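# Move fridge bottles upright onto cart tray, close fridge

## Task

Take every bottle still inside the refrigerator and stand it upright on the cart's top tray. Any bottles already on that tray must also be upright at the end. Then close the refrigerator door completely. The attempt fails if a glass bottle drops any real distance, if the door is slammed while opening or closing, or if the robot tips over or ends up leaning. Anything that stays in place only because the robot is holding it at the end does not count.

## Robot and tools

ROBOT. TidyBot++: a base 0.54 m long, 0.50 m wide and 0.38 m tall on four driven casters, carrying one seven-joint arm with a two-finger gripper. The shoulder sits 0.68 m above the floor and 0.12 m ahead of the base centre. The arm starts folded with the hand pointing down; folded, the hand pokes out up to 0.08 m in front of the base and the elbow reaches about 1.15 m high. Segments: upper arm 0.42 m, forearm 0.31 m, hand 0.31 m. Cameras: base_camera (pinhole, 644x364 px) and wrist_camera (fisheye, 644x476 px, aimed along the hand).

FRAMES. Base frame: origin on the floor below the base centre, x forward, y left, z up. hand_pose is reported in this frame; it is the point between the finger pads, with its own z along the fingers and its y along the closing direction. The odometry frame is the base frame as it was when the scene began. Heading grows to the left and spans -3.142 to 3.142. base_tilt is in degrees, positive for leaning forward or right; tilt and effort readings carry small fixed offsets plus noise.

execute_actions. Arguments: "actions", a list holding zero or one action, and "cameras", a list drawn from "base_camera", "wrist_camera", "all" (omitted, null or ["all"] gives both; [] gives none; an unknown name rejects the call). An empty list just reports state and images. An action may contain:
- "base": one object with exactly one key, each a relative offset from where the base last reported itself, not a pose. translate_m: metres, forward positive, -2 to 2. strafe_m: metres, left positive, -2 to 2. rotate_rad: radians, counter-clockwise from above positive, -6.3 to 6.3.
- "joints": absolute targets by name, radians. joint_1_rad (vertical swivel of the whole arm; positive is clockwise from above, opposite to rotate_rad), any angle. joint_2_rad (shoulder) -2.249 to 2.249. joint_3_rad (upper-arm roll) any angle; about 3.14 at start. joint_4_rad (elbow) -2.579 to 2.579. joint_5_rad (forearm roll) any angle. joint_6_rad (wrist) -2.099 to 2.099. joint_7_rad (hand roll) any angle; with the hand down, positive turns it counter-clockwise from above, and at 1.57 the fingers open toward the robot's left and right. gripper_pos 0 (open) to 1 (closed); finger gap is roughly 85 x (1 - gripper_pos) mm. Unbounded joints go the short way, so send turns under half a revolution per step. Done tolerances: ±0.039 for joints 1-4, ±0.056 for 5-7, ±0.03 for the gripper.
- "speeds": optional caps for this action only: translate_m and strafe_m 0.05-0.5 m/s, rotate_rad 0.1-1.57 rad/s (the top values are the defaults).
Motions in one action start together. A base move needing more than 8.667 s is refused; no action runs past 15 s. Any unknown key or out-of-range number rejects the call with no motion. Joints or base left out may still be driving to an earlier target.

ARM GEOMETRY. With joint_1_rad 0, joint_3_rad 3.14, joint_5_rad 0, the arm moves in the vertical plane along base x. Tilt from vertical (forward positive): upper arm = j2, forearm = j2 - j4, hand = j2 - j4 - j6. Hand offset from the shoulder: forward = sum of length x sin(angle), up = sum of length x cos(angle). A downward hand reaches at most about 0.94 m above the floor, and only near the base. Closed fingertips stick out about 20 mm beyond the hand point.

wait: "seconds" 0 to 10; commands nothing new and returns state and images.
zoom_image: "camera" (base_camera or wrist_camera) and "region" [x0, y0, x1, y1] in pixels of that camera's most recent full image, top-left origin, at most 504x504.
finished_scene: "scene", the current scene's number. Irreversible; the goal must already hold and keep holding. The reply states success and gives the next task. Replying with no tool call ends everything.

RESULT LINES. base_status and joint_status report how each motion ended: done (for the base this only means the wheels turned as told, even when slipping or blocked), off_target (stopped short, may still push), contact_stop or time_out (target dropped, holding), not_followed (arm targets withheld, often after a "joint command not followed" line with a "cause:", usually self-collision; they may be retried each action), limit_stop_at_motor_heat. on_its_own lists motion nobody commanded. joint_positions, hand_pose, base_odometry (wheel counts, drifts a few cm and degrees), base_tilt, motor_effort (percent of max, positive toward higher angles, peak in brackets), Motor temperatures (per arm joint), and a "pictures" line naming the image order. Warning lines: ARM HIT, MOTOR HOT (from 60 °C), OVER-TEMPERATURE FAULT (75 °C, arm sinks), torque fault (joints 1-4 limit 104.5 N m, warning 56.7; joints 5-7 limit 51.3, warning 29.4), which freezes the arm and gripper for 10 s while the base continues.

ACCURACY. Friction can leave joints slightly off while reporting done; the hand often misses by 1-2 cm. To correct, send last command + (wanted - read) for each joint; trust camera images over hand_pose. The arm sags when carrying something; never command a loaded joint to its current reading.

AVOID. Dropping a glass bottle from any height; swinging the fridge door fast; driving while the arm is snagged high up (tip risk); sideways shoves on a raised hand; pushing into obstacles, which builds torque or tilts the robot (retract the arm or back off to recover). Loose objects may be nudged now and then by the scene. Shorter robot motion time is better.

Each tool is called after "Request:" in YAML: its name, and indented under it one key for each argument.

## Session

I'll start by getting the current state and images.

Request:
execute_actions:
  actions: []

Scene clock: 0.00 s.
Motor temperatures (°C, as the motors report them): [38 35 33 33 46 39 45]
base_odometry: x=+0.000 y=+0.000 heading=+0.000 (m, m, rad; odometry frame)
base_tilt: forward=-0.5 right=-0.1 (deg)
base_status: not commanded
joint_positions: joint_1_rad=+0.023 joint_2_rad=-0.351 joint_3_rad=+3.161 joint_4_rad=-2.510 joint_5_rad=-0.025 joint_6_rad=-0.856 joint_7_rad=+1.516 gripper_pos=+0.000
joint_status: not commanded
motor_effort: joint_1_rad=+0 joint_2_rad=-2 joint_3_rad=+0 joint_4_rad=+16 joint_5_rad=-2 joint_6_rad=+2 joint_7_rad=-1 (%)
hand_pose: x=+0.2757 y=+0.0015 z=+0.5940 quat_wxyz=(-0.014, +0.996, -0.056, +0.063) (m; base frame)
pictures: base_camera, wrist_camera
Images, in order (width x height): base_camera 644x364, wrist_camera 644x476.

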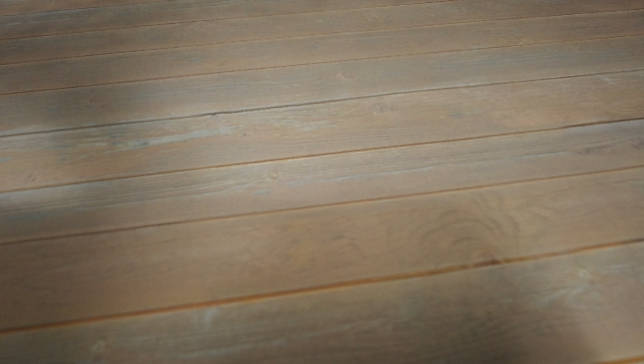

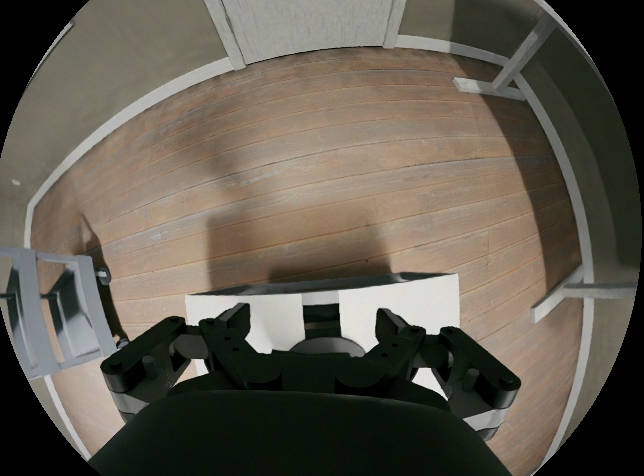

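Request:
execute_actions:
  actions:
    - {"joints": {"joint_6_rad": 0.5}}
  cameras: ["wrist_camera"]

Scene clock: 11.67 s.
Motor temperatures (°C, as the motors report them): [38 35 33 34 46 39 45]
base_odometry: x=+0.000 y=+0.000 heading=+0.000 (m, m, rad; odometry frame)
base_tilt: forward=-0.5 right=-0.1 (deg)
base_status: not commanded
joint_positions: joint_1_rad=+0.023 joint_2_rad=-0.351 joint_3_rad=+3.161 joint_4_rad=-2.509 joint_5_rad=-0.025 joint_6_rad=+0.485 joint_7_rad=+1.516 gripper_pos=+0.000
joint_status: all done
motor_effort: joint_1_rad=+0(0) joint_2_rad=-6(7) joint_3_rad=+0(0) joint_4_rad=+22(22) joint_5_rad=+0(0) joint_6_rad=+9(9) joint_7_rad=-1(1) (%)
hand_pose: x=+0.5453 y=-0.0210 z=+0.8712 quat_wxyz=(-0.010, +0.741, -0.050, +0.670) (m; base frame)
pictures: wrist_camera
Images, in order (width x height): wrist_camera 644x476.

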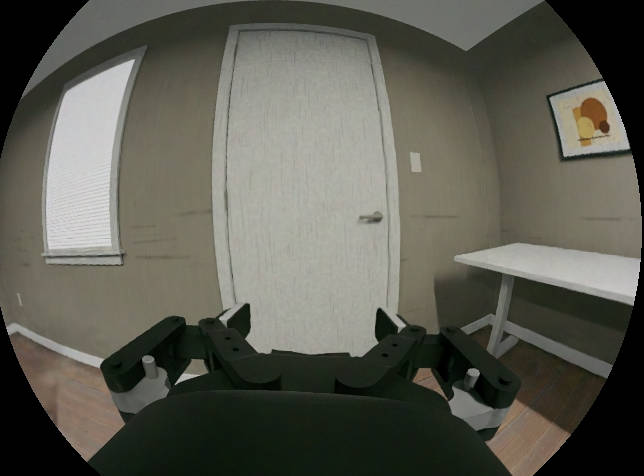

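Request:
execute_actions:
  actions:
    - {"joints": {"joint_1_rad": -1.57}}
  cameras: ["wrist_camera"]

Scene clock: 18.40 s.
Motor temperatures (°C, as the motors report them): [38 35 33 34 46 39 45]
base_odometry: x=+0.000 y=+0.000 heading=+0.000 (m, m, rad; odometry frame)
base_tilt: forward=-0.4 right=-0.2 (deg)
base_status: not commanded
joint_positions: joint_1_rad=-1.561 joint_2_rad=-0.351 joint_3_rad=+3.161 joint_4_rad=-2.509 joint_5_rad=-0.025 joint_6_rad=+0.485 joint_7_rad=+1.516 gripper_pos=+0.000
joint_status: all done
motor_effort: joint_1_rad=+0(0) joint_2_rad=-6(7) joint_3_rad=+0(1) joint_4_rad=+22(22) joint_5_rad=+0(2) joint_6_rad=+9(9) joint_7_rad=-1(1) (%)
hand_pose: x=+0.1344 y=+0.4266 z=+0.8712 quat_wxyz=(-0.484, +0.556, +0.492, +0.463) (m; base frame)
pictures: wrist_camera
Images, in order (width x height): wrist_camera 644x476.

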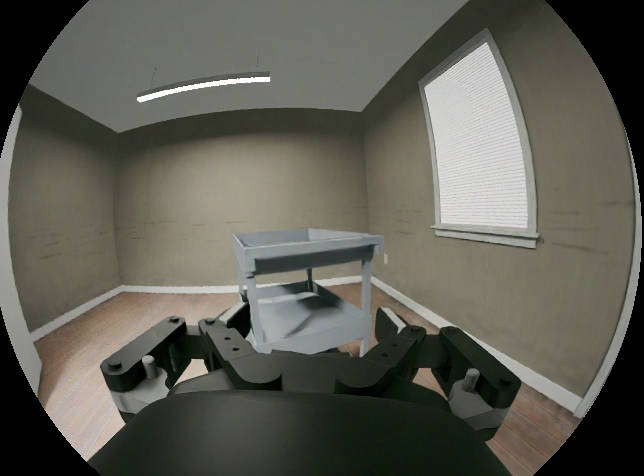

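Request:
execute_actions:
  actions:
    - {"joints": {"joint_1_rad": -3.0}}
  cameras: ["wrist_camera"]

Scene clock: 25.00 s.
Motor temperatures (°C, as the motors report them): [38 35 33 34 46 39 45]
base_odometry: x=+0.000 y=+0.000 heading=+0.000 (m, m, rad; odometry frame)
base_tilt: forward=-0.6 right=-0.2 (deg)
base_status: not commanded
joint_positions: joint_1_rad=-2.991 joint_2_rad=-0.351 joint_3_rad=+3.161 joint_4_rad=-2.509 joint_5_rad=-0.025 joint_6_rad=+0.485 joint_7_rad=+1.516 gripper_pos=+0.000
joint_status: all done
motor_effort: joint_1_rad=+0(0) joint_2_rad=-7(6) joint_3_rad=+0(1) joint_4_rad=+22(22) joint_5_rad=-2(1) joint_6_rad=+9(9) joint_7_rad=-1(1) (%)
hand_pose: x=-0.3012 y=+0.0751 z=+0.8712 quat_wxyz=(-0.669, +0.097, +0.736, +0.032) (m; base frame)
pictures: wrist_camera
Images, in order (width x height): wrist_camera 644x476.

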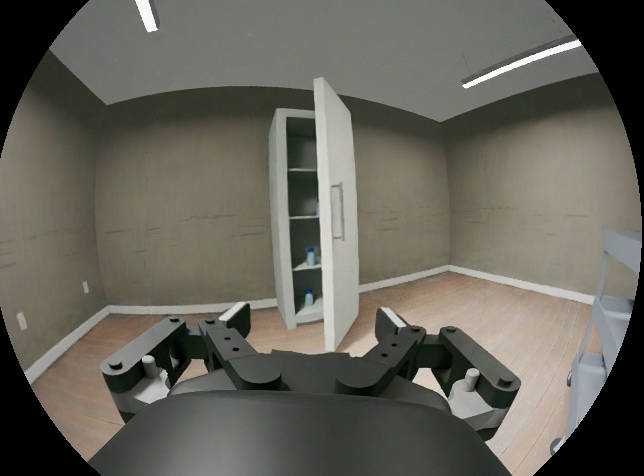

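Request:
zoom_image:
  camera: "wrist_camera"
  region: [220, 60, 420, 360]

Region (220, 60, 420, 360) of wrist_camera's 644x476 image, scaled by 1.680.

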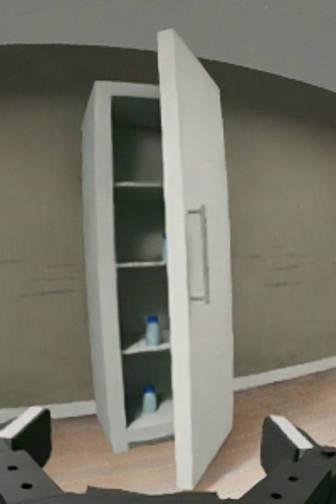

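Request:
execute_actions:
  actions:
    - {"base": {"rotate_rad": 3.29}, "joints": {"joint_1_rad": 0.0}}

Scene clock: 80.53 s.
Motor temperatures (°C, as the motors report them): [38 35 33 34 46 39 45]
base_odometry: x=+0.000 y=+0.000 heading=-2.994 (m, m, rad; odometry frame)
base_tilt: forward=-0.5 right=-0.2 (deg)
base_status: done
joint_positions: joint_1_rad=-0.009 joint_2_rad=-0.351 joint_3_rad=+3.161 joint_4_rad=-2.509 joint_5_rad=-0.025 joint_6_rad=+0.485 joint_7_rad=+1.516 gripper_pos=+0.000
joint_status: all done
motor_effort: joint_1_rad=+0(1) joint_2_rad=-7(7) joint_3_rad=+0(0) joint_4_rad=+22(22) joint_5_rad=+0(0) joint_6_rad=+9(9) joint_7_rad=-1(1) (%)
hand_pose: x=+0.5458 y=-0.0076 z=+0.8712 quat_wxyz=(-0.021, +0.741, -0.038, +0.670) (m; base frame)
pictures: base_camera, wrist_camera
Images, in order (width x height): base_camera 644x364, wrist_camera 644x476.

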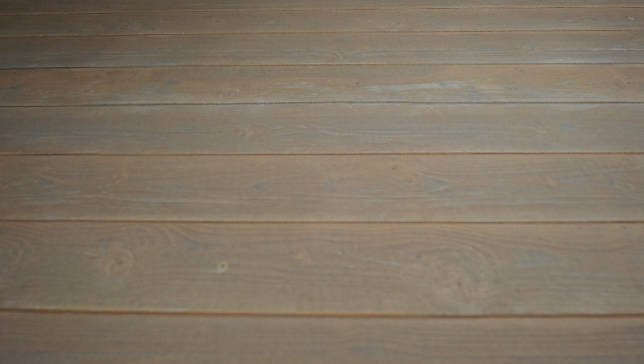

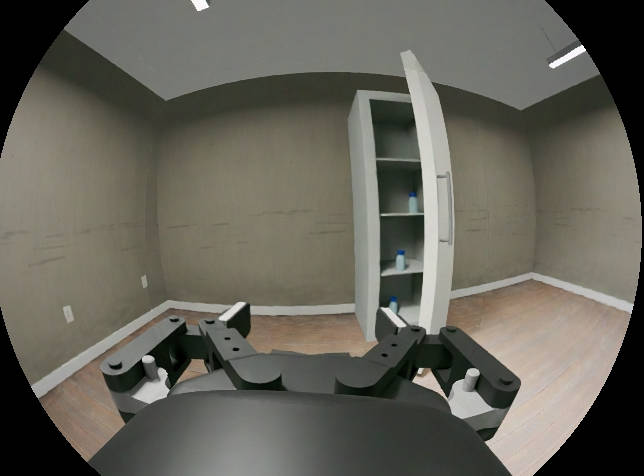

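Request:
zoom_image:
  camera: "wrist_camera"
  region: [320, 40, 500, 380]

Region (320, 40, 500, 380) of wrist_camera's 644x476 image, scaled by 1.482; it fills the left 267 columns of this view, and the rest is white.

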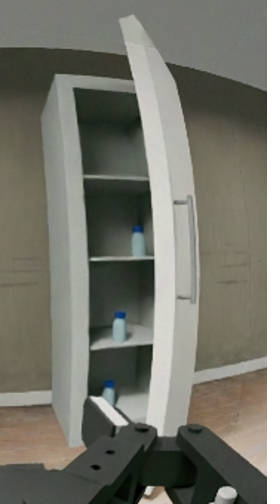

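Request:
execute_actions:
  actions:
    - {"base": {"translate_m": 0.55}}

Scene clock: 137.67 s.
Motor temperatures (°C, as the motors report them): [38 35 33 34 46 40 45]
base_odometry: x=-0.544 y=-0.082 heading=-2.993 (m, m, rad; odometry frame)
base_tilt: forward=-0.5 right=-0.2 (deg)
base_status: done
joint_positions: joint_1_rad=-0.009 joint_2_rad=-0.349 joint_3_rad=+3.161 joint_4_rad=-2.509 joint_5_rad=-0.025 joint_6_rad=+0.485 joint_7_rad=+1.516 gripper_pos=+0.000
joint_status: not commanded
motor_effort: joint_1_rad=+0(0) joint_2_rad=-6(9) joint_3_rad=+0(0) joint_4_rad=+22(23) joint_5_rad=-1(1) joint_6_rad=+9(10) joint_7_rad=-1(1) (%)
hand_pose: x=+0.5462 y=-0.0076 z=+0.8703 quat_wxyz=(-0.021, +0.742, -0.038, +0.669) (m; base frame)
pictures: base_camera, wrist_camera
Images, in order (width x height): base_camera 644x364, wrist_camera 644x476.

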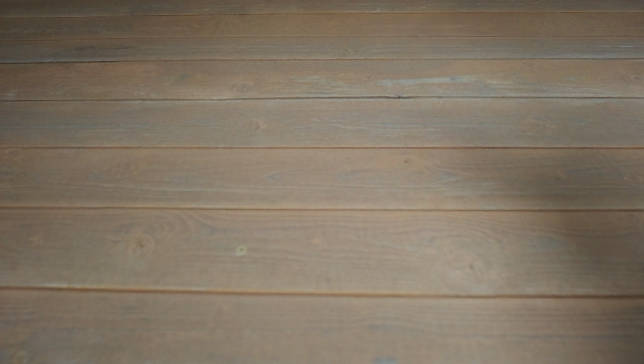

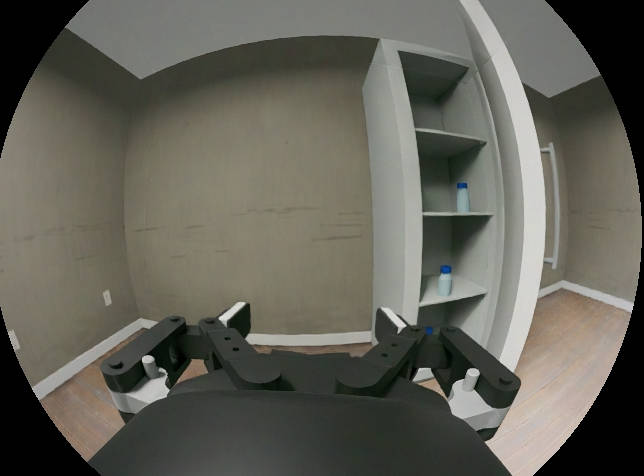

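Request:
zoom_image:
  camera: "wrist_camera"
  region: [350, 0, 600, 400]

Request:
execute_actions:
  actions:
    - {"joints": {"joint_1_rad": 0.5, "joint_6_rad": 0.15}}
  cameras: ["wrist_camera"]

Region (350, 0, 600, 400) of wrist_camera's 644x476 image, scaled by 1.260; it fills the left 315 columns of this view, and the rest is white.

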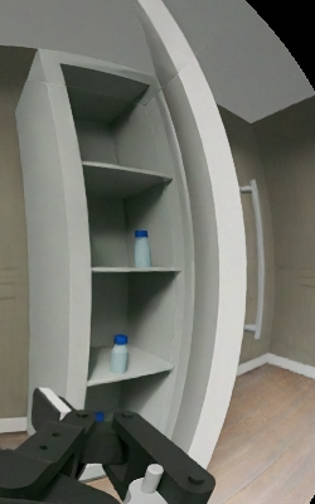

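Scene clock: 143.57 s.
Motor temperatures (°C, as the motors report them): [38 35 33 34 46 40 45]
base_odometry: x=-0.544 y=-0.082 heading=-2.993 (m, m, rad; odometry frame)
base_tilt: forward=-0.5 right=-0.2 (deg)
base_status: not commanded
joint_positions: joint_1_rad=+0.491 joint_2_rad=-0.349 joint_3_rad=+3.161 joint_4_rad=-2.509 joint_5_rad=-0.025 joint_6_rad=+0.184 joint_7_rad=+1.516 gripper_pos=+0.000
joint_status: all done
motor_effort: joint_1_rad=+0(1) joint_2_rad=-6(7) joint_3_rad=+0(1) joint_4_rad=+22(22) joint_5_rad=-1(0) joint_6_rad=+8(9) joint_7_rad=-1(1) (%)
hand_pose: x=+0.4712 y=-0.1975 z=+0.7801 quat_wxyz=(+0.116, +0.798, -0.245, +0.538) (m; base frame)
pictures: wrist_camera
Images, in order (width x height): wrist_camera 644x476.

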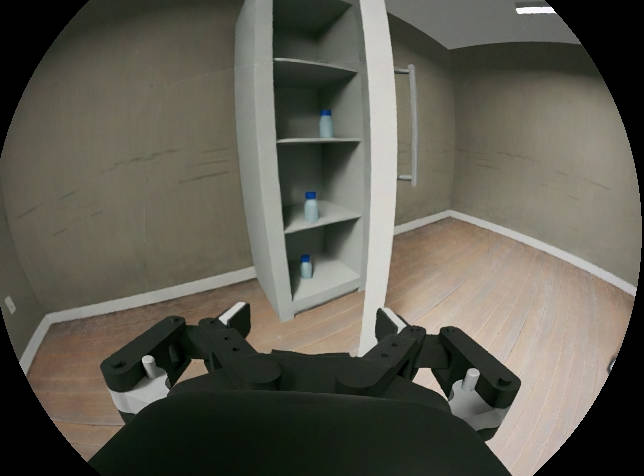

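Request:
zoom_image:
  camera: "wrist_camera"
  region: [220, 0, 440, 360]

Region (220, 0, 440, 360) of wrist_camera's 644x476 image, scaled by 1.400.

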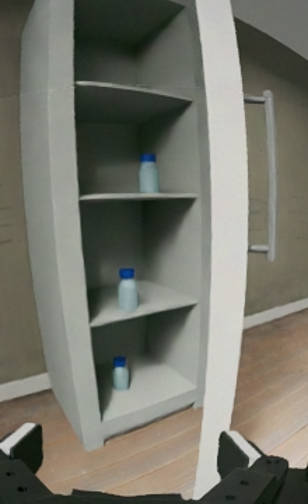

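Request:
execute_actions:
  actions:
    - {"base": {"translate_m": 0.29}, "joints": {"joint_1_rad": 0.6, "joint_2_rad": 0.835, "joint_3_rad": 3.14, "joint_4_rad": -1.879, "joint_5_rad": 0.0, "joint_6_rad": 1.142, "joint_7_rad": 1.57, "gripper_pos": 1.0}}

Scene clock: 220.43 s.
Motor temperatures (°C, as the motors report them): [38 35 33 34 46 39 45]
base_odometry: x=-0.831 y=-0.125 heading=-2.993 (m, m, rad; odometry frame)
base_tilt: forward=-0.4 right=-0.1 (deg)
base_status: done
joint_positions: joint_1_rad=+0.590 joint_2_rad=+0.830 joint_3_rad=+3.161 joint_4_rad=-1.893 joint_5_rad=-0.025 joint_6_rad=+1.106 joint_7_rad=+1.540 gripper_pos=+0.999
joint_status: all done
motor_effort: joint_1_rad=+0(1) joint_2_rad=-39(40) joint_3_rad=+0(1) joint_4_rad=+14(23) joint_5_rad=-1(2) joint_6_rad=+9(9) joint_7_rad=-1(2) (%)
hand_pose: x=+0.7329 y=-0.4296 z=+0.6640 quat_wxyz=(+0.204, +0.685, -0.232, +0.660) (m; base frame)
pictures: base_camera, wrist_camera
Images, in order (width x height): base_camera 644x364, wrist_camera 644x476.

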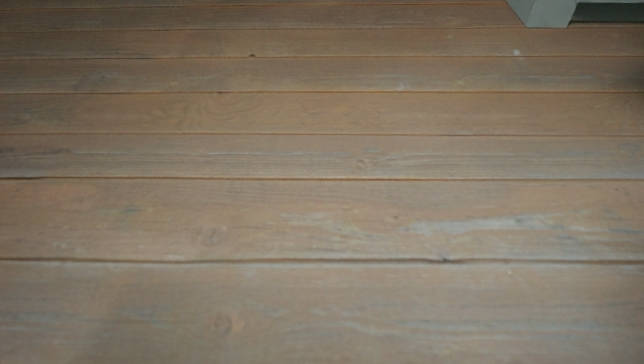

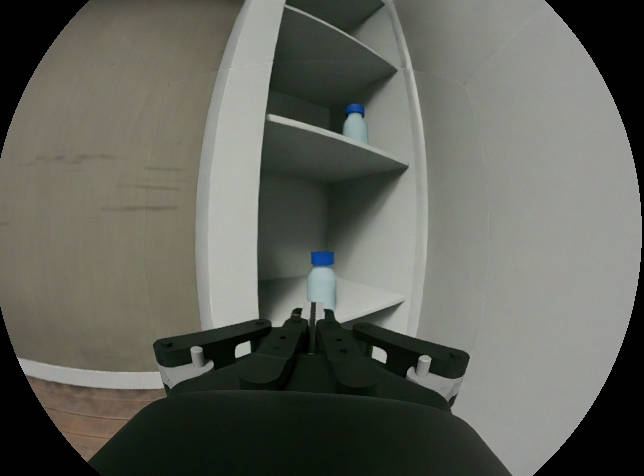

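Request:
execute_actions:
  actions:
    - {"base": {"strafe_m": -0.3}, "joints": {"joint_1_rad": 0.8}, "speeds": {"strafe_m": 0.1}}

Scene clock: 236.03 s.
Motor temperatures (°C, as the motors report them): [38 35 33 34 46 39 45]
base_odometry: x=-0.876 y=+0.172 heading=-2.993 (m, m, rad; odometry frame)
base_tilt: forward=-0.4 right=-0.1 (deg)
base_status: done
joint_positions: joint_1_rad=+0.801 joint_2_rad=+0.831 joint_3_rad=+3.148 joint_4_rad=-1.888 joint_5_rad=-0.021 joint_6_rad=+1.108 joint_7_rad=+1.541 gripper_pos=+0.999
joint_status: all done
motor_effort: joint_1_rad=+0(4) joint_2_rad=-39(40) joint_3_rad=-1(3) joint_4_rad=+14(17) joint_5_rad=+0(3) joint_6_rad=+9(9) joint_7_rad=-1(1) (%)
hand_pose: x=+0.6359 y=-0.5444 z=+0.6665 quat_wxyz=(+0.267, +0.656, -0.300, +0.640) (m; base frame)
pictures: base_camera, wrist_camera
Images, in order (width x height): base_camera 644x364, wrist_camera 644x476.

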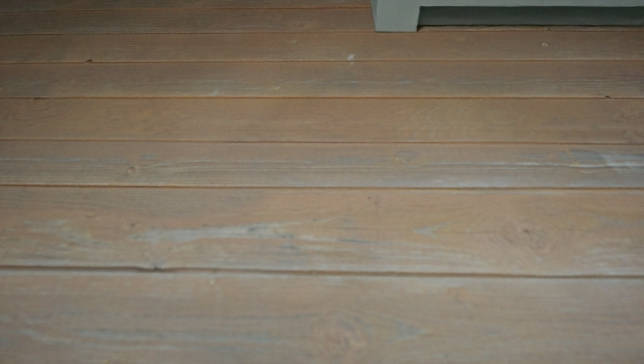

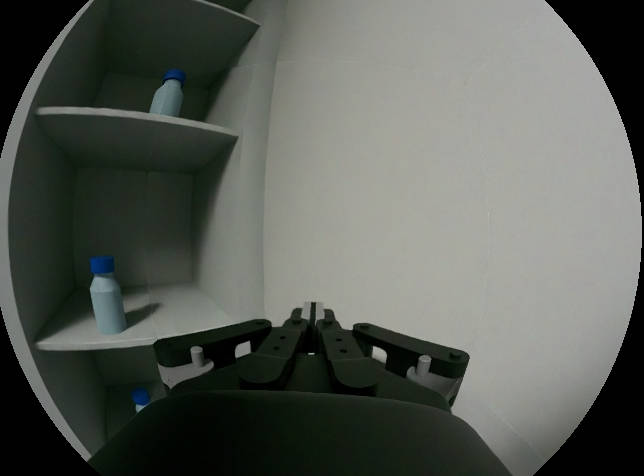

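Request:
execute_actions:
  actions:
    - {"base": {"strafe_m": -0.2}, "speeds": {"strafe_m": 0.08}}

Scene clock: 248.20 s.
Motor temperatures (°C, as the motors report them): [38 36 33 34 46 40 45]
base_odometry: x=-0.906 y=+0.369 heading=-2.992 (m, m, rad; odometry frame)
base_tilt: forward=-0.5 right=-0.1 (deg)
base_status: done
joint_positions: joint_1_rad=+0.721 joint_2_rad=+0.830 joint_3_rad=+3.092 joint_4_rad=-1.926 joint_5_rad=+0.039 joint_6_rad=+1.113 joint_7_rad=+1.542 gripper_pos=+0.999
joint_status: not commanded
motor_effort: joint_1_rad=+14(16) joint_2_rad=-38(40) joint_3_rad=+10(12) joint_4_rad=+23(26) joint_5_rad=-12(12) joint_6_rad=+9(9) joint_7_rad=-1(1) (%)
hand_pose: x=+0.6982 y=-0.4585 z=+0.6533 quat_wxyz=(+0.201, +0.687, -0.251, +0.651) (m; base frame)
pictures: base_camera, wrist_camera
Images, in order (width x height): base_camera 644x364, wrist_camera 644x476.

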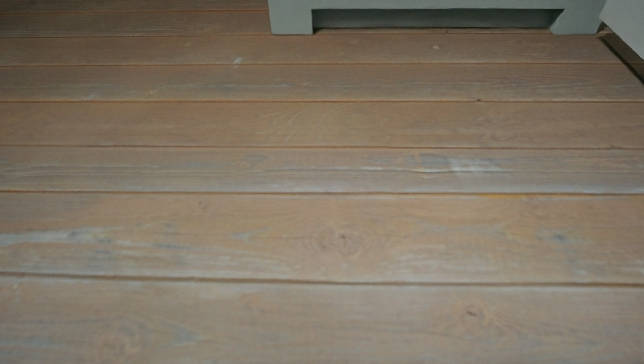

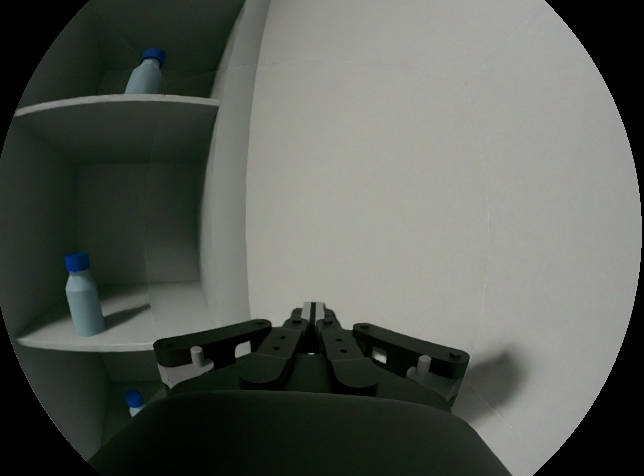

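Request:
execute_actions:
  actions:
    - {"joints": {"joint_1_rad": 0.0, "joint_2_rad": -0.2, "joint_4_rad": -2.4, "joint_6_rad": 0.3, "gripper_pos": 0.0}}

Scene clock: 280.13 s.
Motor temperatures (°C, as the motors report them): [38 37 33 34 46 40 45]
base_odometry: x=-0.906 y=+0.369 heading=-2.992 (m, m, rad; odometry frame)
base_tilt: forward=-0.4 right=-0.2 (deg)
base_status: not commanded
joint_positions: joint_1_rad=+0.009 joint_2_rad=-0.193 joint_3_rad=+3.139 joint_4_rad=-2.389 joint_5_rad=+0.029 joint_6_rad=+0.334 joint_7_rad=+1.542 gripper_pos=+0.000
joint_status: all done
motor_effort: joint_1_rad=+0(16) joint_2_rad=-11(46) joint_3_rad=+0(12) joint_4_rad=+21(25) joint_5_rad=-1(14) joint_6_rad=+9(13) joint_7_rad=-1(1) (%)
hand_pose: x=+0.5914 y=+0.0010 z=+0.8215 quat_wxyz=(-0.002, +0.802, +0.000, +0.597) (m; base frame)
pictures: base_camera, wrist_camera
Images, in order (width x height): base_camera 644x364, wrist_camera 644x476.

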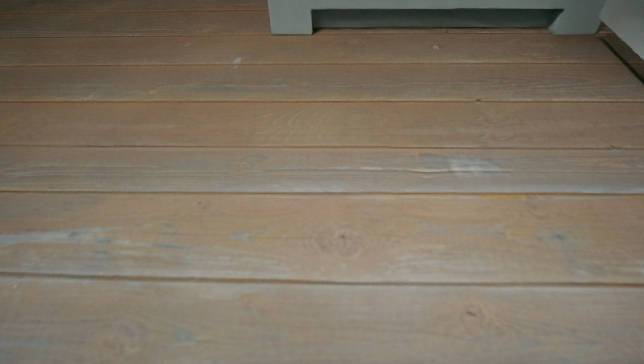

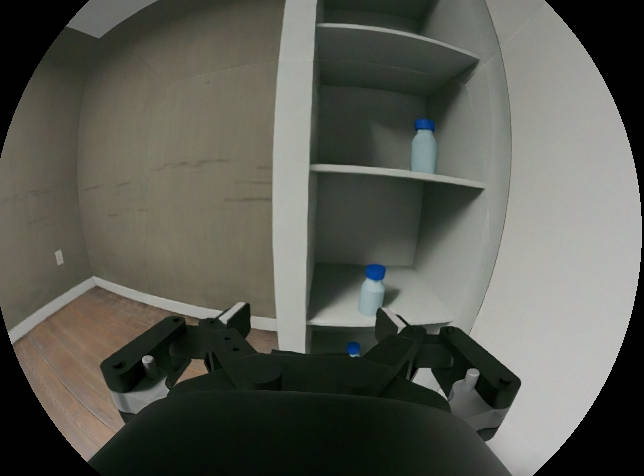

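Request:
zoom_image:
  camera: "wrist_camera"
  region: [300, 100, 500, 370]

Region (300, 100, 500, 370) of wrist_camera's 644x476 image, scaled by 1.867; it fills the left 373 columns of this view, and the rest is white.

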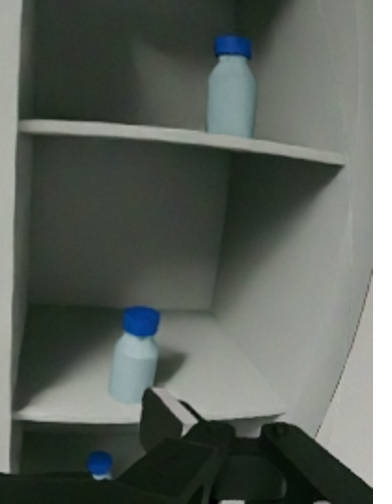

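Request:
zoom_image:
  camera: "base_camera"
  region: [484, 0, 644, 110]

Region (484, 0, 644, 110) of base_camera's 644x364 image, scaled by 3.150; it fills the top 346 rows of this view, and the rest is white.

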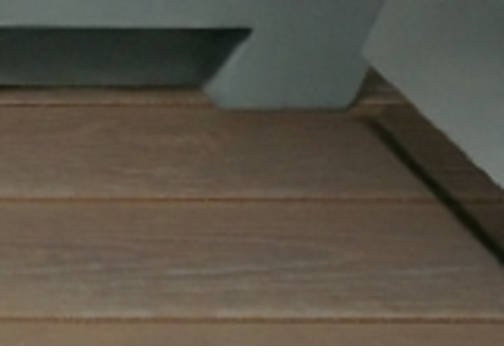

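Request:
execute_actions:
  actions:
    - {"base": {"strafe_m": -0.17}, "joints": {"joint_1_rad": 0.0, "joint_2_rad": 0.666, "joint_3_rad": 3.14, "joint_4_rad": -1.931, "joint_5_rad": 0.0, "joint_6_rad": 0.503, "joint_7_rad": 1.57, "gripper_pos": 0.0}}

Scene clock: 388.97 s.
Motor temperatures (°C, as the motors report them): [38 36 33 34 46 39 45]
base_odometry: x=-0.931 y=+0.538 heading=-2.992 (m, m, rad; odometry frame)
base_tilt: forward=-0.5 right=-0.1 (deg)
base_status: done
joint_positions: joint_1_rad=+0.005 joint_2_rad=+0.662 joint_3_rad=+3.139 joint_4_rad=-1.945 joint_5_rad=+0.029 joint_6_rad=+0.467 joint_7_rad=+1.542 gripper_pos=+0.000
joint_status: all done
motor_effort: joint_1_rad=+0(2) joint_2_rad=-35(36) joint_3_rad=-1(1) joint_4_rad=+15(22) joint_5_rad=-1(1) joint_6_rad=+7(9) joint_7_rad=-1(2) (%)
hand_pose: x=+0.7998 y=+0.0035 z=+0.5750 quat_wxyz=(-0.006, +0.877, +0.000, +0.480) (m; base frame)
pictures: base_camera, wrist_camera
Images, in order (width x height): base_camera 644x364, wrist_camera 644x476.

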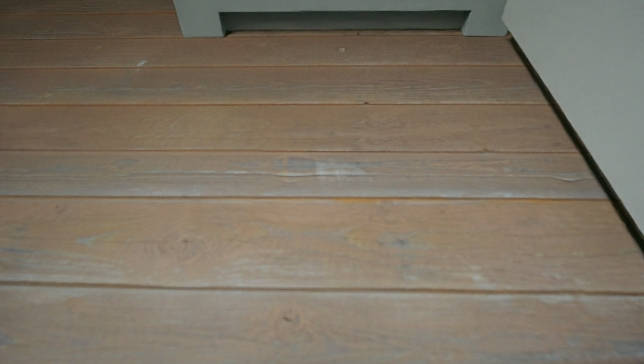

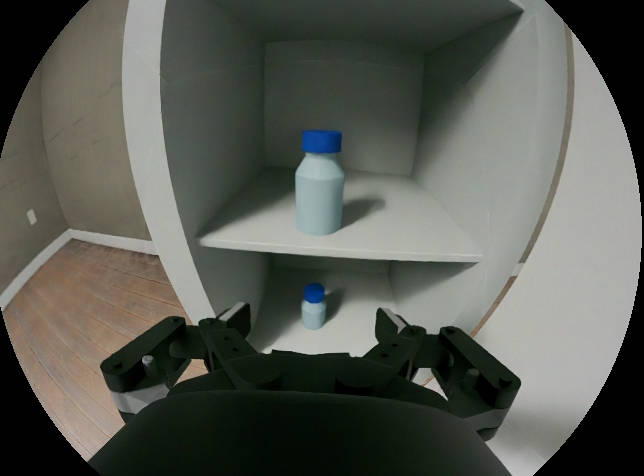

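Request:
execute_actions:
  actions:
    - {"base": {"translate_m": 0.12}, "joints": {"joint_2_rad": 0.66, "joint_4_rad": -1.917, "joint_6_rad": 0.535}, "speeds": {"translate_m": 0.2}}
  cameras: ["wrist_camera"]

Scene clock: 407.73 s.
Motor temperatures (°C, as the motors report them): [38 36 33 34 46 40 45]
base_odometry: x=-1.050 y=+0.520 heading=-2.992 (m, m, rad; odometry frame)
base_tilt: forward=-0.4 right=-0.2 (deg)
base_status: done
joint_positions: joint_1_rad=+0.005 joint_2_rad=+0.662 joint_3_rad=+3.139 joint_4_rad=-1.925 joint_5_rad=+0.029 joint_6_rad=+0.503 joint_7_rad=+1.542 gripper_pos=+0.000
joint_status: all done
motor_effort: joint_1_rad=+0(0) joint_2_rad=-36(37) joint_3_rad=-1(1) joint_4_rad=+15(17) joint_5_rad=-1(1) joint_6_rad=+7(9) joint_7_rad=-1(1) (%)
hand_pose: x=+0.8142 y=+0.0038 z=+0.5935 quat_wxyz=(-0.007, +0.864, +0.000, +0.504) (m; base frame)
pictures: wrist_camera
Images, in order (width x height): wrist_camera 644x476.

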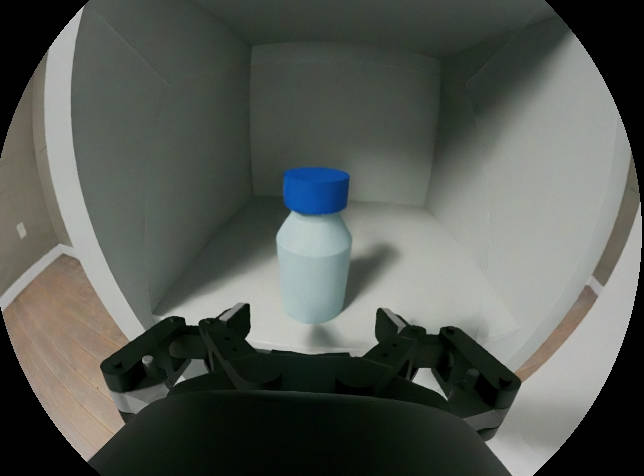

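Request:
execute_actions:
  actions:
    - {"base": {"translate_m": 0.05}, "speeds": {"translate_m": 0.1}}
  cameras: ["wrist_camera"]

Scene clock: 424.13 s.
Motor temperatures (°C, as the motors report them): [38 37 33 34 46 40 45]
base_odometry: x=-1.100 y=+0.513 heading=-2.992 (m, m, rad; odometry frame)
base_tilt: forward=-0.5 right=-0.3 (deg)
base_status: done
joint_positions: joint_1_rad=+0.005 joint_2_rad=+0.662 joint_3_rad=+3.139 joint_4_rad=-1.923 joint_5_rad=+0.029 joint_6_rad=+0.503 joint_7_rad=+1.542 gripper_pos=+0.000
joint_status: not commanded
motor_effort: joint_1_rad=+0(2) joint_2_rad=-36(38) joint_3_rad=-1(2) joint_4_rad=+16(17) joint_5_rad=-2(2) joint_6_rad=+8(9) joint_7_rad=-1(1) (%)
hand_pose: x=+0.8151 y=+0.0038 z=+0.5945 quat_wxyz=(-0.007, +0.863, +0.000, +0.505) (m; base frame)
pictures: wrist_camera
Images, in order (width x height): wrist_camera 644x476.

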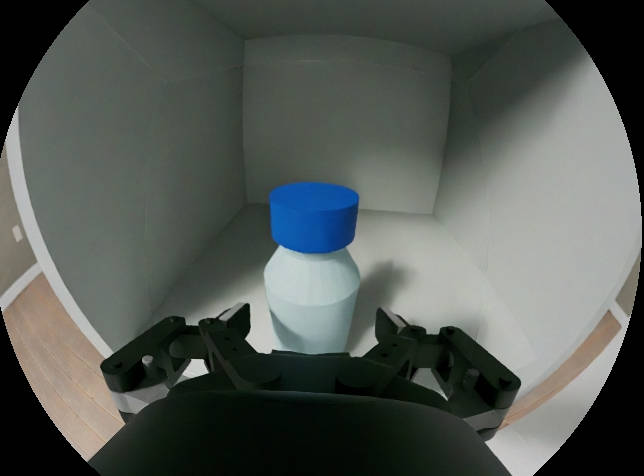

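Request:
execute_actions:
  actions:
    - {"base": {"translate_m": 0.05}, "speeds": {"translate_m": 0.08}}
  cameras: ["wrist_camera"]

Scene clock: 429.93 s.
Motor temperatures (°C, as the motors report them): [38 37 33 34 46 40 45]
base_odometry: x=-1.150 y=+0.505 heading=-2.992 (m, m, rad; odometry frame)
base_tilt: forward=-0.5 right=+0.0 (deg)
base_status: done
joint_positions: joint_1_rad=+0.005 joint_2_rad=+0.662 joint_3_rad=+3.139 joint_4_rad=-1.922 joint_5_rad=+0.029 joint_6_rad=+0.503 joint_7_rad=+1.542 gripper_pos=+0.000
joint_status: not commanded
motor_effort: joint_1_rad=+0(1) joint_2_rad=-35(37) joint_3_rad=-1(1) joint_4_rad=+16(17) joint_5_rad=-2(1) joint_6_rad=+8(8) joint_7_rad=-1(1) (%)
hand_pose: x=+0.8154 y=+0.0038 z=+0.5948 quat_wxyz=(-0.007, +0.863, +0.000, +0.506) (m; base frame)
pictures: wrist_camera
Images, in order (width x height): wrist_camera 644x476.

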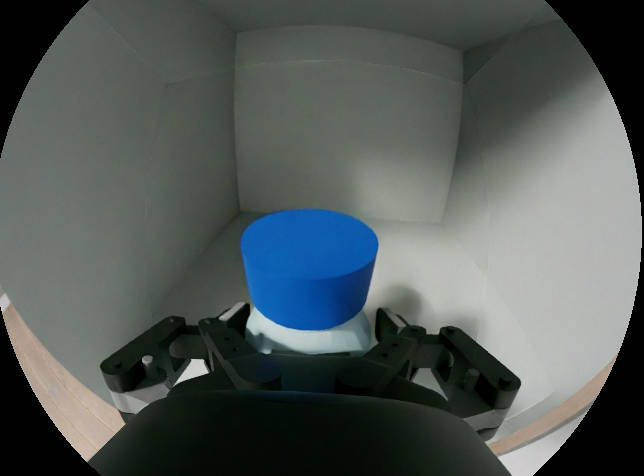

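Request:
execute_actions:
  actions:
    - {"joints": {"gripper_pos": 1.0}}
  cameras: ["wrist_camera"]

Scene clock: 445.33 s.
Motor temperatures (°C, as the motors report them): [38 37 33 34 46 40 45]
base_odometry: x=-1.150 y=+0.505 heading=-2.992 (m, m, rad; odometry frame)
base_tilt: forward=-0.4 right=-0.2 (deg)
base_status: not commanded
joint_positions: joint_1_rad=+0.004 joint_2_rad=+0.661 joint_3_rad=+3.139 joint_4_rad=-1.922 joint_5_rad=+0.029 joint_6_rad=+0.504 joint_7_rad=+1.542 gripper_pos=+0.230
joint_status: gripper_pos off_target (ended at +0.230, target +1.000)
motor_effort: joint_1_rad=+0(2) joint_2_rad=-37(37) joint_3_rad=+0(2) joint_4_rad=+16(17) joint_5_rad=-1(2) joint_6_rad=+9(10) joint_7_rad=-1(1) (%)
hand_pose: x=+0.8157 y=+0.0043 z=+0.5956 quat_wxyz=(-0.007, +0.862, +0.001, +0.506) (m; base frame)
pictures: wrist_camera
Images, in order (width x height): wrist_camera 644x476.

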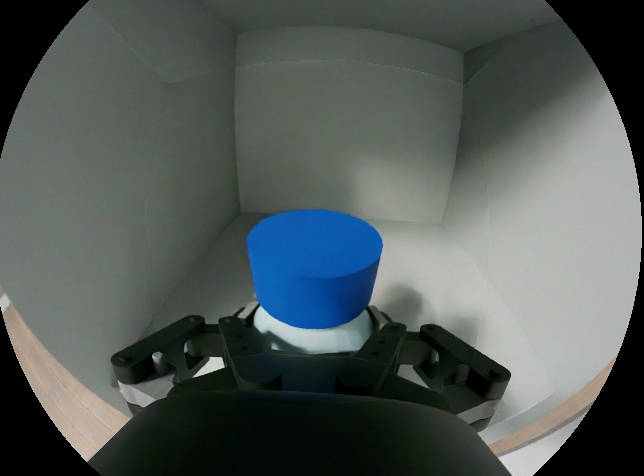

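Request:
execute_actions:
  actions:
    - {"joints": {"joint_2_rad": 0.58, "joint_6_rad": 0.40, "gripper_pos": 1.0}}
  cameras: ["wrist_camera"]

Scene clock: 456.53 s.
Motor temperatures (°C, as the motors report them): [38 37 33 34 46 40 45]
base_odometry: x=-1.150 y=+0.505 heading=-2.992 (m, m, rad; odometry frame)
base_tilt: forward=-0.4 right=-0.2 (deg)
base_status: not commanded
joint_positions: joint_1_rad=+0.004 joint_2_rad=+0.611 joint_3_rad=+3.139 joint_4_rad=-1.924 joint_5_rad=+0.029 joint_6_rad=+0.415 joint_7_rad=+1.542 gripper_pos=+0.230
joint_status: gripper_pos off_target (ended at +0.230, target +1.000); the others done
motor_effort: joint_1_rad=+0(0) joint_2_rad=-39(41) joint_3_rad=-1(1) joint_4_rad=+19(20) joint_5_rad=-1(1) joint_6_rad=+11(11) joint_7_rad=-1(1) (%)
hand_pose: x=+0.8052 y=+0.0036 z=+0.6057 quat_wxyz=(-0.006, +0.872, +0.001, +0.489) (m; base frame)
pictures: wrist_camera
Images, in order (width x height): wrist_camera 644x476.

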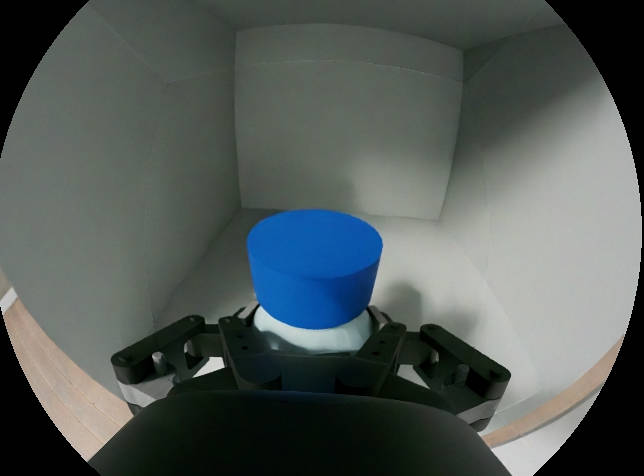

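Request:
execute_actions:
  actions:
    - {"base": {"translate_m": -0.55}, "joints": {"joint_2_rad": 0.52, "gripper_pos": 1.0}, "speeds": {"translate_m": 0.35}}
  cameras: ["wrist_camera"]

Request:
execute_actions:
  actions:
    - {"base": {"translate_m": -0.3}, "joints": {"joint_1_rad": 1.9, "joint_2_rad": -0.131, "joint_4_rad": -1.526, "joint_6_rad": -0.685, "gripper_pos": 1.0}, "speeds": {"translate_m": 0.35}}
  cameras: ["wrist_camera"]

Scene clock: 481.83 s.
Motor temperatures (°C, as the motors report them): [38 38 33 34 46 40 45]
base_odometry: x=-0.606 y=+0.587 heading=-2.992 (m, m, rad; odometry frame)
base_tilt: forward=-0.5 right=-0.2 (deg)
base_status: done
joint_positions: joint_1_rad=+0.001 joint_2_rad=+0.547 joint_3_rad=+3.139 joint_4_rad=-1.929 joint_5_rad=+0.029 joint_6_rad=+0.414 joint_7_rad=+1.542 gripper_pos=+0.230
joint_status: gripper_pos off_target (ended at +0.230, target +1.000); the others done
motor_effort: joint_1_rad=+0(3) joint_2_rad=-38(43) joint_3_rad=-1(2) joint_4_rad=+21(22) joint_5_rad=-1(1) joint_6_rad=+10(11) joint_7_rad=-1(1) (%)
hand_pose: x=+0.8064 y=+0.0056 z=+0.6469 quat_wxyz=(-0.006, +0.858, +0.002, +0.514) (m; base frame)
pictures: wrist_camera
Images, in order (width x height): wrist_camera 644x476.

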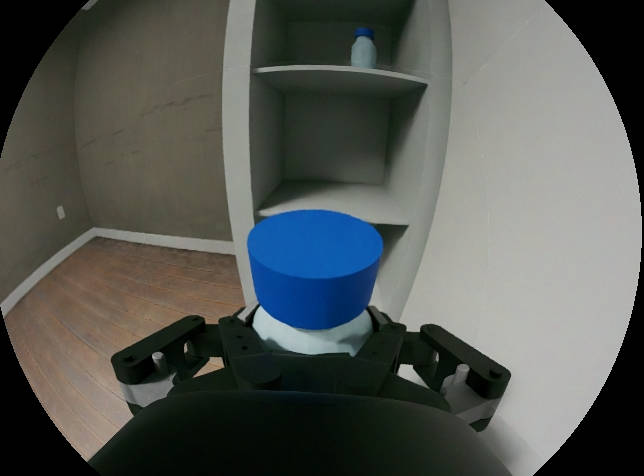

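Scene clock: 484.87 s.
Motor temperatures (°C, as the motors report them): [38 38 33 34 46 40 45]
base_odometry: x=-0.309 y=+0.632 heading=-2.992 (m, m, rad; odometry frame)
base_tilt: forward=-0.5 right=-0.2 (deg)
base_status: done
joint_positions: joint_1_rad=+1.893 joint_2_rad=-0.104 joint_3_rad=+3.143 joint_4_rad=-1.560 joint_5_rad=+0.029 joint_6_rad=-0.667 joint_7_rad=+1.542 gripper_pos=+0.230
joint_status: gripper_pos off_target (ended at +0.230, target +1.000); the others done
motor_effort: joint_1_rad=+0(4) joint_2_rad=-20(40) joint_3_rad=+0(4) joint_4_rad=+28(28) joint_5_rad=+0(1) joint_6_rad=+10(9) joint_7_rad=-1(1) (%)
hand_pose: x=-0.0549 y=-0.5045 z=+0.9737 quat_wxyz=(+0.400, +0.504, -0.713, +0.280) (m; base frame)
pictures: wrist_camera
Images, in order (width x height): wrist_camera 644x476.

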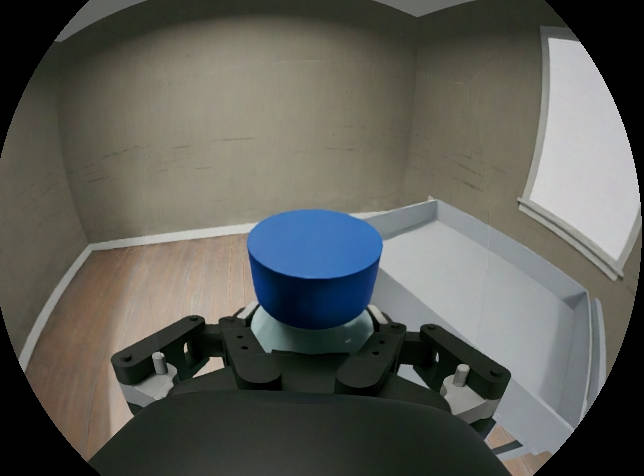

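Request:
zoom_image:
  camera: "wrist_camera"
  region: [340, 180, 644, 476]

Region (340, 180, 644, 476) of wrist_camera's 644x476 image, scaled by 1.658; it fills the top 491 rows of this view, and the rest is white.

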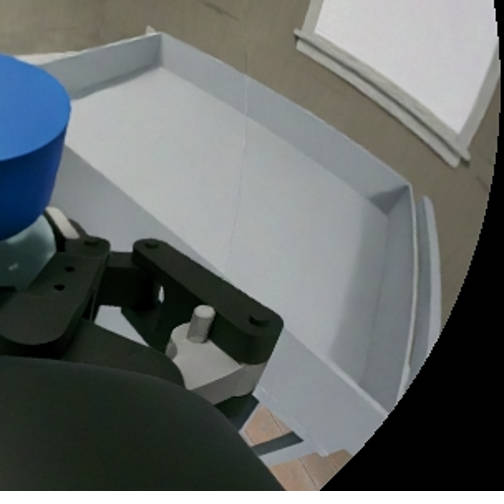

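Request:
execute_actions:
  actions:
    - {"joints": {"joint_1_rad": 2.45, "gripper_pos": 1.0}}
  cameras: ["wrist_camera"]

Scene clock: 529.23 s.
Motor temperatures (°C, as the motors report them): [38 38 33 35 46 40 45]
base_odometry: x=-0.309 y=+0.632 heading=-2.992 (m, m, rad; odometry frame)
base_tilt: forward=-0.4 right=+0.0 (deg)
base_status: not commanded
joint_positions: joint_1_rad=+2.443 joint_2_rad=-0.104 joint_3_rad=+3.143 joint_4_rad=-1.560 joint_5_rad=+0.029 joint_6_rad=-0.667 joint_7_rad=+1.542 gripper_pos=+0.230
joint_status: gripper_pos off_target (ended at +0.230, target +1.000); the others done
motor_effort: joint_1_rad=+0(1) joint_2_rad=-20(21) joint_3_rad=+0(2) joint_4_rad=+28(28) joint_5_rad=+0(1) joint_6_rad=+10(10) joint_7_rad=-1(1) (%)
hand_pose: x=-0.2929 y=-0.3392 z=+0.9737 quat_wxyz=(+0.461, +0.291, -0.823, +0.161) (m; base frame)
pictures: wrist_camera
Images, in order (width x height): wrist_camera 644x476.

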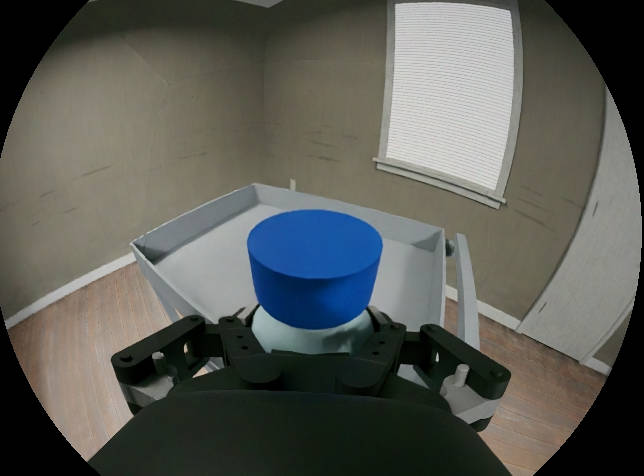

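Request:
execute_actions:
  actions:
    - {"joints": {"joint_1_rad": 2.36, "joint_2_rad": 0.54, "joint_4_rad": -0.75, "joint_6_rad": -0.73, "gripper_pos": 1.0}}
  cameras: ["wrist_camera"]

Scene clock: 588.13 s.
Motor temperatures (°C, as the motors report them): [38 37 33 35 46 40 45]
base_odometry: x=-0.309 y=+0.632 heading=-2.992 (m, m, rad; odometry frame)
base_tilt: forward=-0.5 right=-0.2 (deg)
base_status: not commanded
joint_positions: joint_1_rad=+2.370 joint_2_rad=+0.569 joint_3_rad=+3.143 joint_4_rad=-0.785 joint_5_rad=+0.029 joint_6_rad=-0.712 joint_7_rad=+1.542 gripper_pos=+0.230
joint_status: gripper_pos off_target (ended at +0.230, target +1.000); the others done
motor_effort: joint_1_rad=-1(0) joint_2_rad=-45(47) joint_3_rad=-1(1) joint_4_rad=+28(30) joint_5_rad=-1(1) joint_6_rad=+11(11) joint_7_rad=-1(1) (%)
hand_pose: x=-0.4635 y=-0.5592 z=+0.9562 quat_wxyz=(+0.477, +0.316, -0.799, +0.186) (m; base frame)
pictures: wrist_camera
Images, in order (width x height): wrist_camera 644x476.

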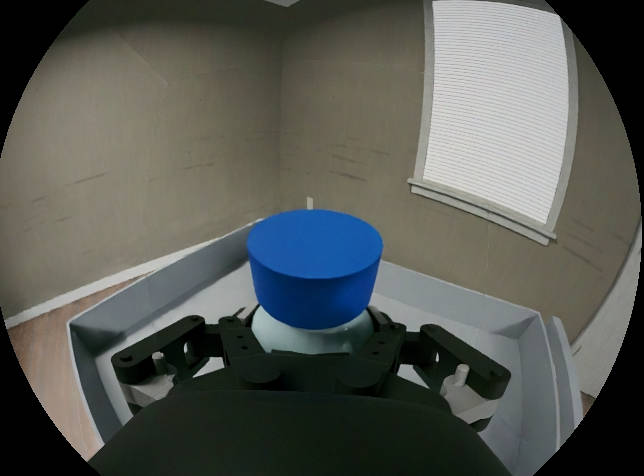

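Request:
execute_actions:
  actions:
    - {"joints": {"joint_2_rad": 0.515, "joint_4_rad": -1.065, "joint_6_rad": -0.41, "gripper_pos": 1.0}}
  cameras: ["wrist_camera"]

Scene clock: 598.83 s.
Motor temperatures (°C, as the motors report them): [38 38 33 35 46 40 45]
base_odometry: x=-0.309 y=+0.632 heading=-2.992 (m, m, rad; odometry frame)
base_tilt: forward=-0.5 right=-0.1 (deg)
base_status: not commanded
joint_positions: joint_1_rad=+2.370 joint_2_rad=+0.552 joint_3_rad=+3.143 joint_4_rad=-1.073 joint_5_rad=+0.029 joint_6_rad=-0.461 joint_7_rad=+1.542 gripper_pos=+0.230
joint_status: gripper_pos off_target (ended at +0.230, target +1.000); the others done
motor_effort: joint_1_rad=+0(1) joint_2_rad=-46(47) joint_3_rad=+0(1) joint_4_rad=+29(30) joint_5_rad=+0(1) joint_6_rad=+10(11) joint_7_rad=-1(1) (%)
hand_pose: x=-0.4606 y=-0.5593 z=+0.8700 quat_wxyz=(+0.469, +0.321, -0.802, +0.185) (m; base frame)
pictures: wrist_camera
Images, in order (width x height): wrist_camera 644x476.

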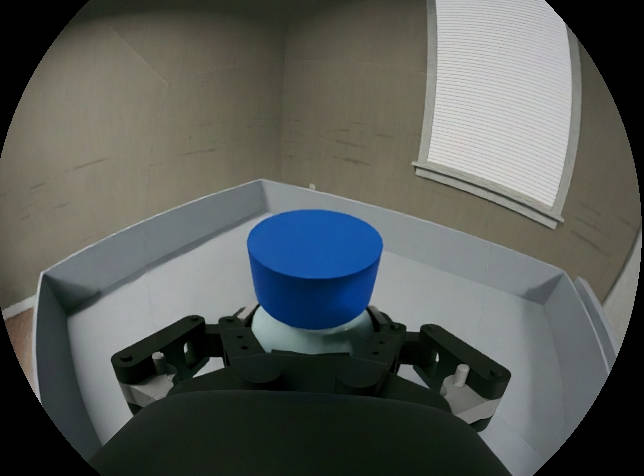

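Request:
execute_actions:
  actions:
    - {"joints": {"joint_4_rad": -1.123, "joint_6_rad": -0.342, "gripper_pos": 1.0}}
  cameras: ["wrist_camera"]

Scene clock: 607.23 s.
Motor temperatures (°C, as the motors report them): [38 38 33 35 46 40 45]
base_odometry: x=-0.309 y=+0.632 heading=-2.992 (m, m, rad; odometry frame)
base_tilt: forward=-0.5 right=-0.2 (deg)
base_status: not commanded
joint_positions: joint_1_rad=+2.370 joint_2_rad=+0.543 joint_3_rad=+3.143 joint_4_rad=-1.123 joint_5_rad=+0.029 joint_6_rad=-0.388 joint_7_rad=+1.542 gripper_pos=+0.230
joint_status: gripper_pos off_target (ended at +0.230, target +1.000); the others done
motor_effort: joint_1_rad=-1(1) joint_2_rad=-42(45) joint_3_rad=-1(1) joint_4_rad=+27(29) joint_5_rad=-1(1) joint_6_rad=+10(11) joint_7_rad=-1(1) (%)
hand_pose: x=-0.4606 y=-0.5601 z=+0.8669 quat_wxyz=(+0.481, +0.319, -0.795, +0.190) (m; base frame)
pictures: wrist_camera
Images, in order (width x height): wrist_camera 644x476.

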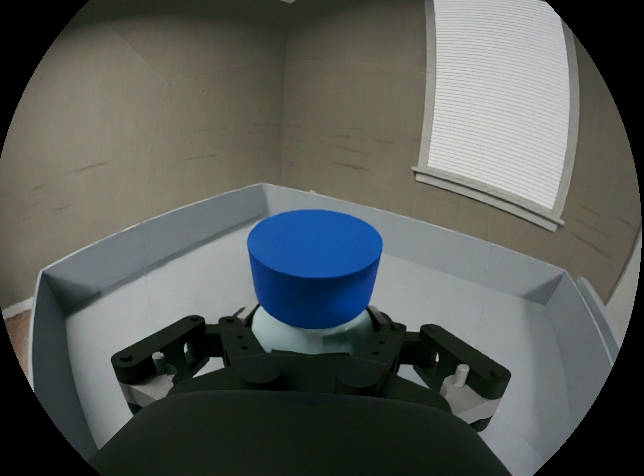

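Request:
execute_actions:
  actions:
    - {"joints": {"gripper_pos": 0.0}}
  cameras: ["wrist_camera"]

Scene clock: 612.53 s.
Motor temperatures (°C, as the motors report them): [38 38 33 35 46 40 45]
base_odometry: x=-0.309 y=+0.632 heading=-2.992 (m, m, rad; odometry frame)
base_tilt: forward=-0.4 right=-0.2 (deg)
base_status: not commanded
joint_positions: joint_1_rad=+2.370 joint_2_rad=+0.524 joint_3_rad=+3.143 joint_4_rad=-1.124 joint_5_rad=+0.029 joint_6_rad=-0.377 joint_7_rad=+1.542 gripper_pos=+0.000
joint_status: all done
motor_effort: joint_1_rad=+0(0) joint_2_rad=-39(44) joint_3_rad=+0(1) joint_4_rad=+25(27) joint_5_rad=+0(1) joint_6_rad=+8(10) joint_7_rad=-1(1) (%)
hand_pose: x=-0.4589 y=-0.5587 z=+0.8856 quat_wxyz=(+0.493, +0.316, -0.787, +0.195) (m; base frame)
pictures: wrist_camera
Images, in order (width x height): wrist_camera 644x476.

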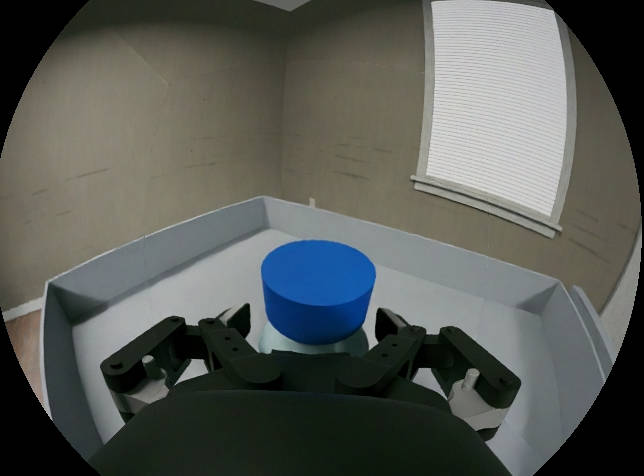

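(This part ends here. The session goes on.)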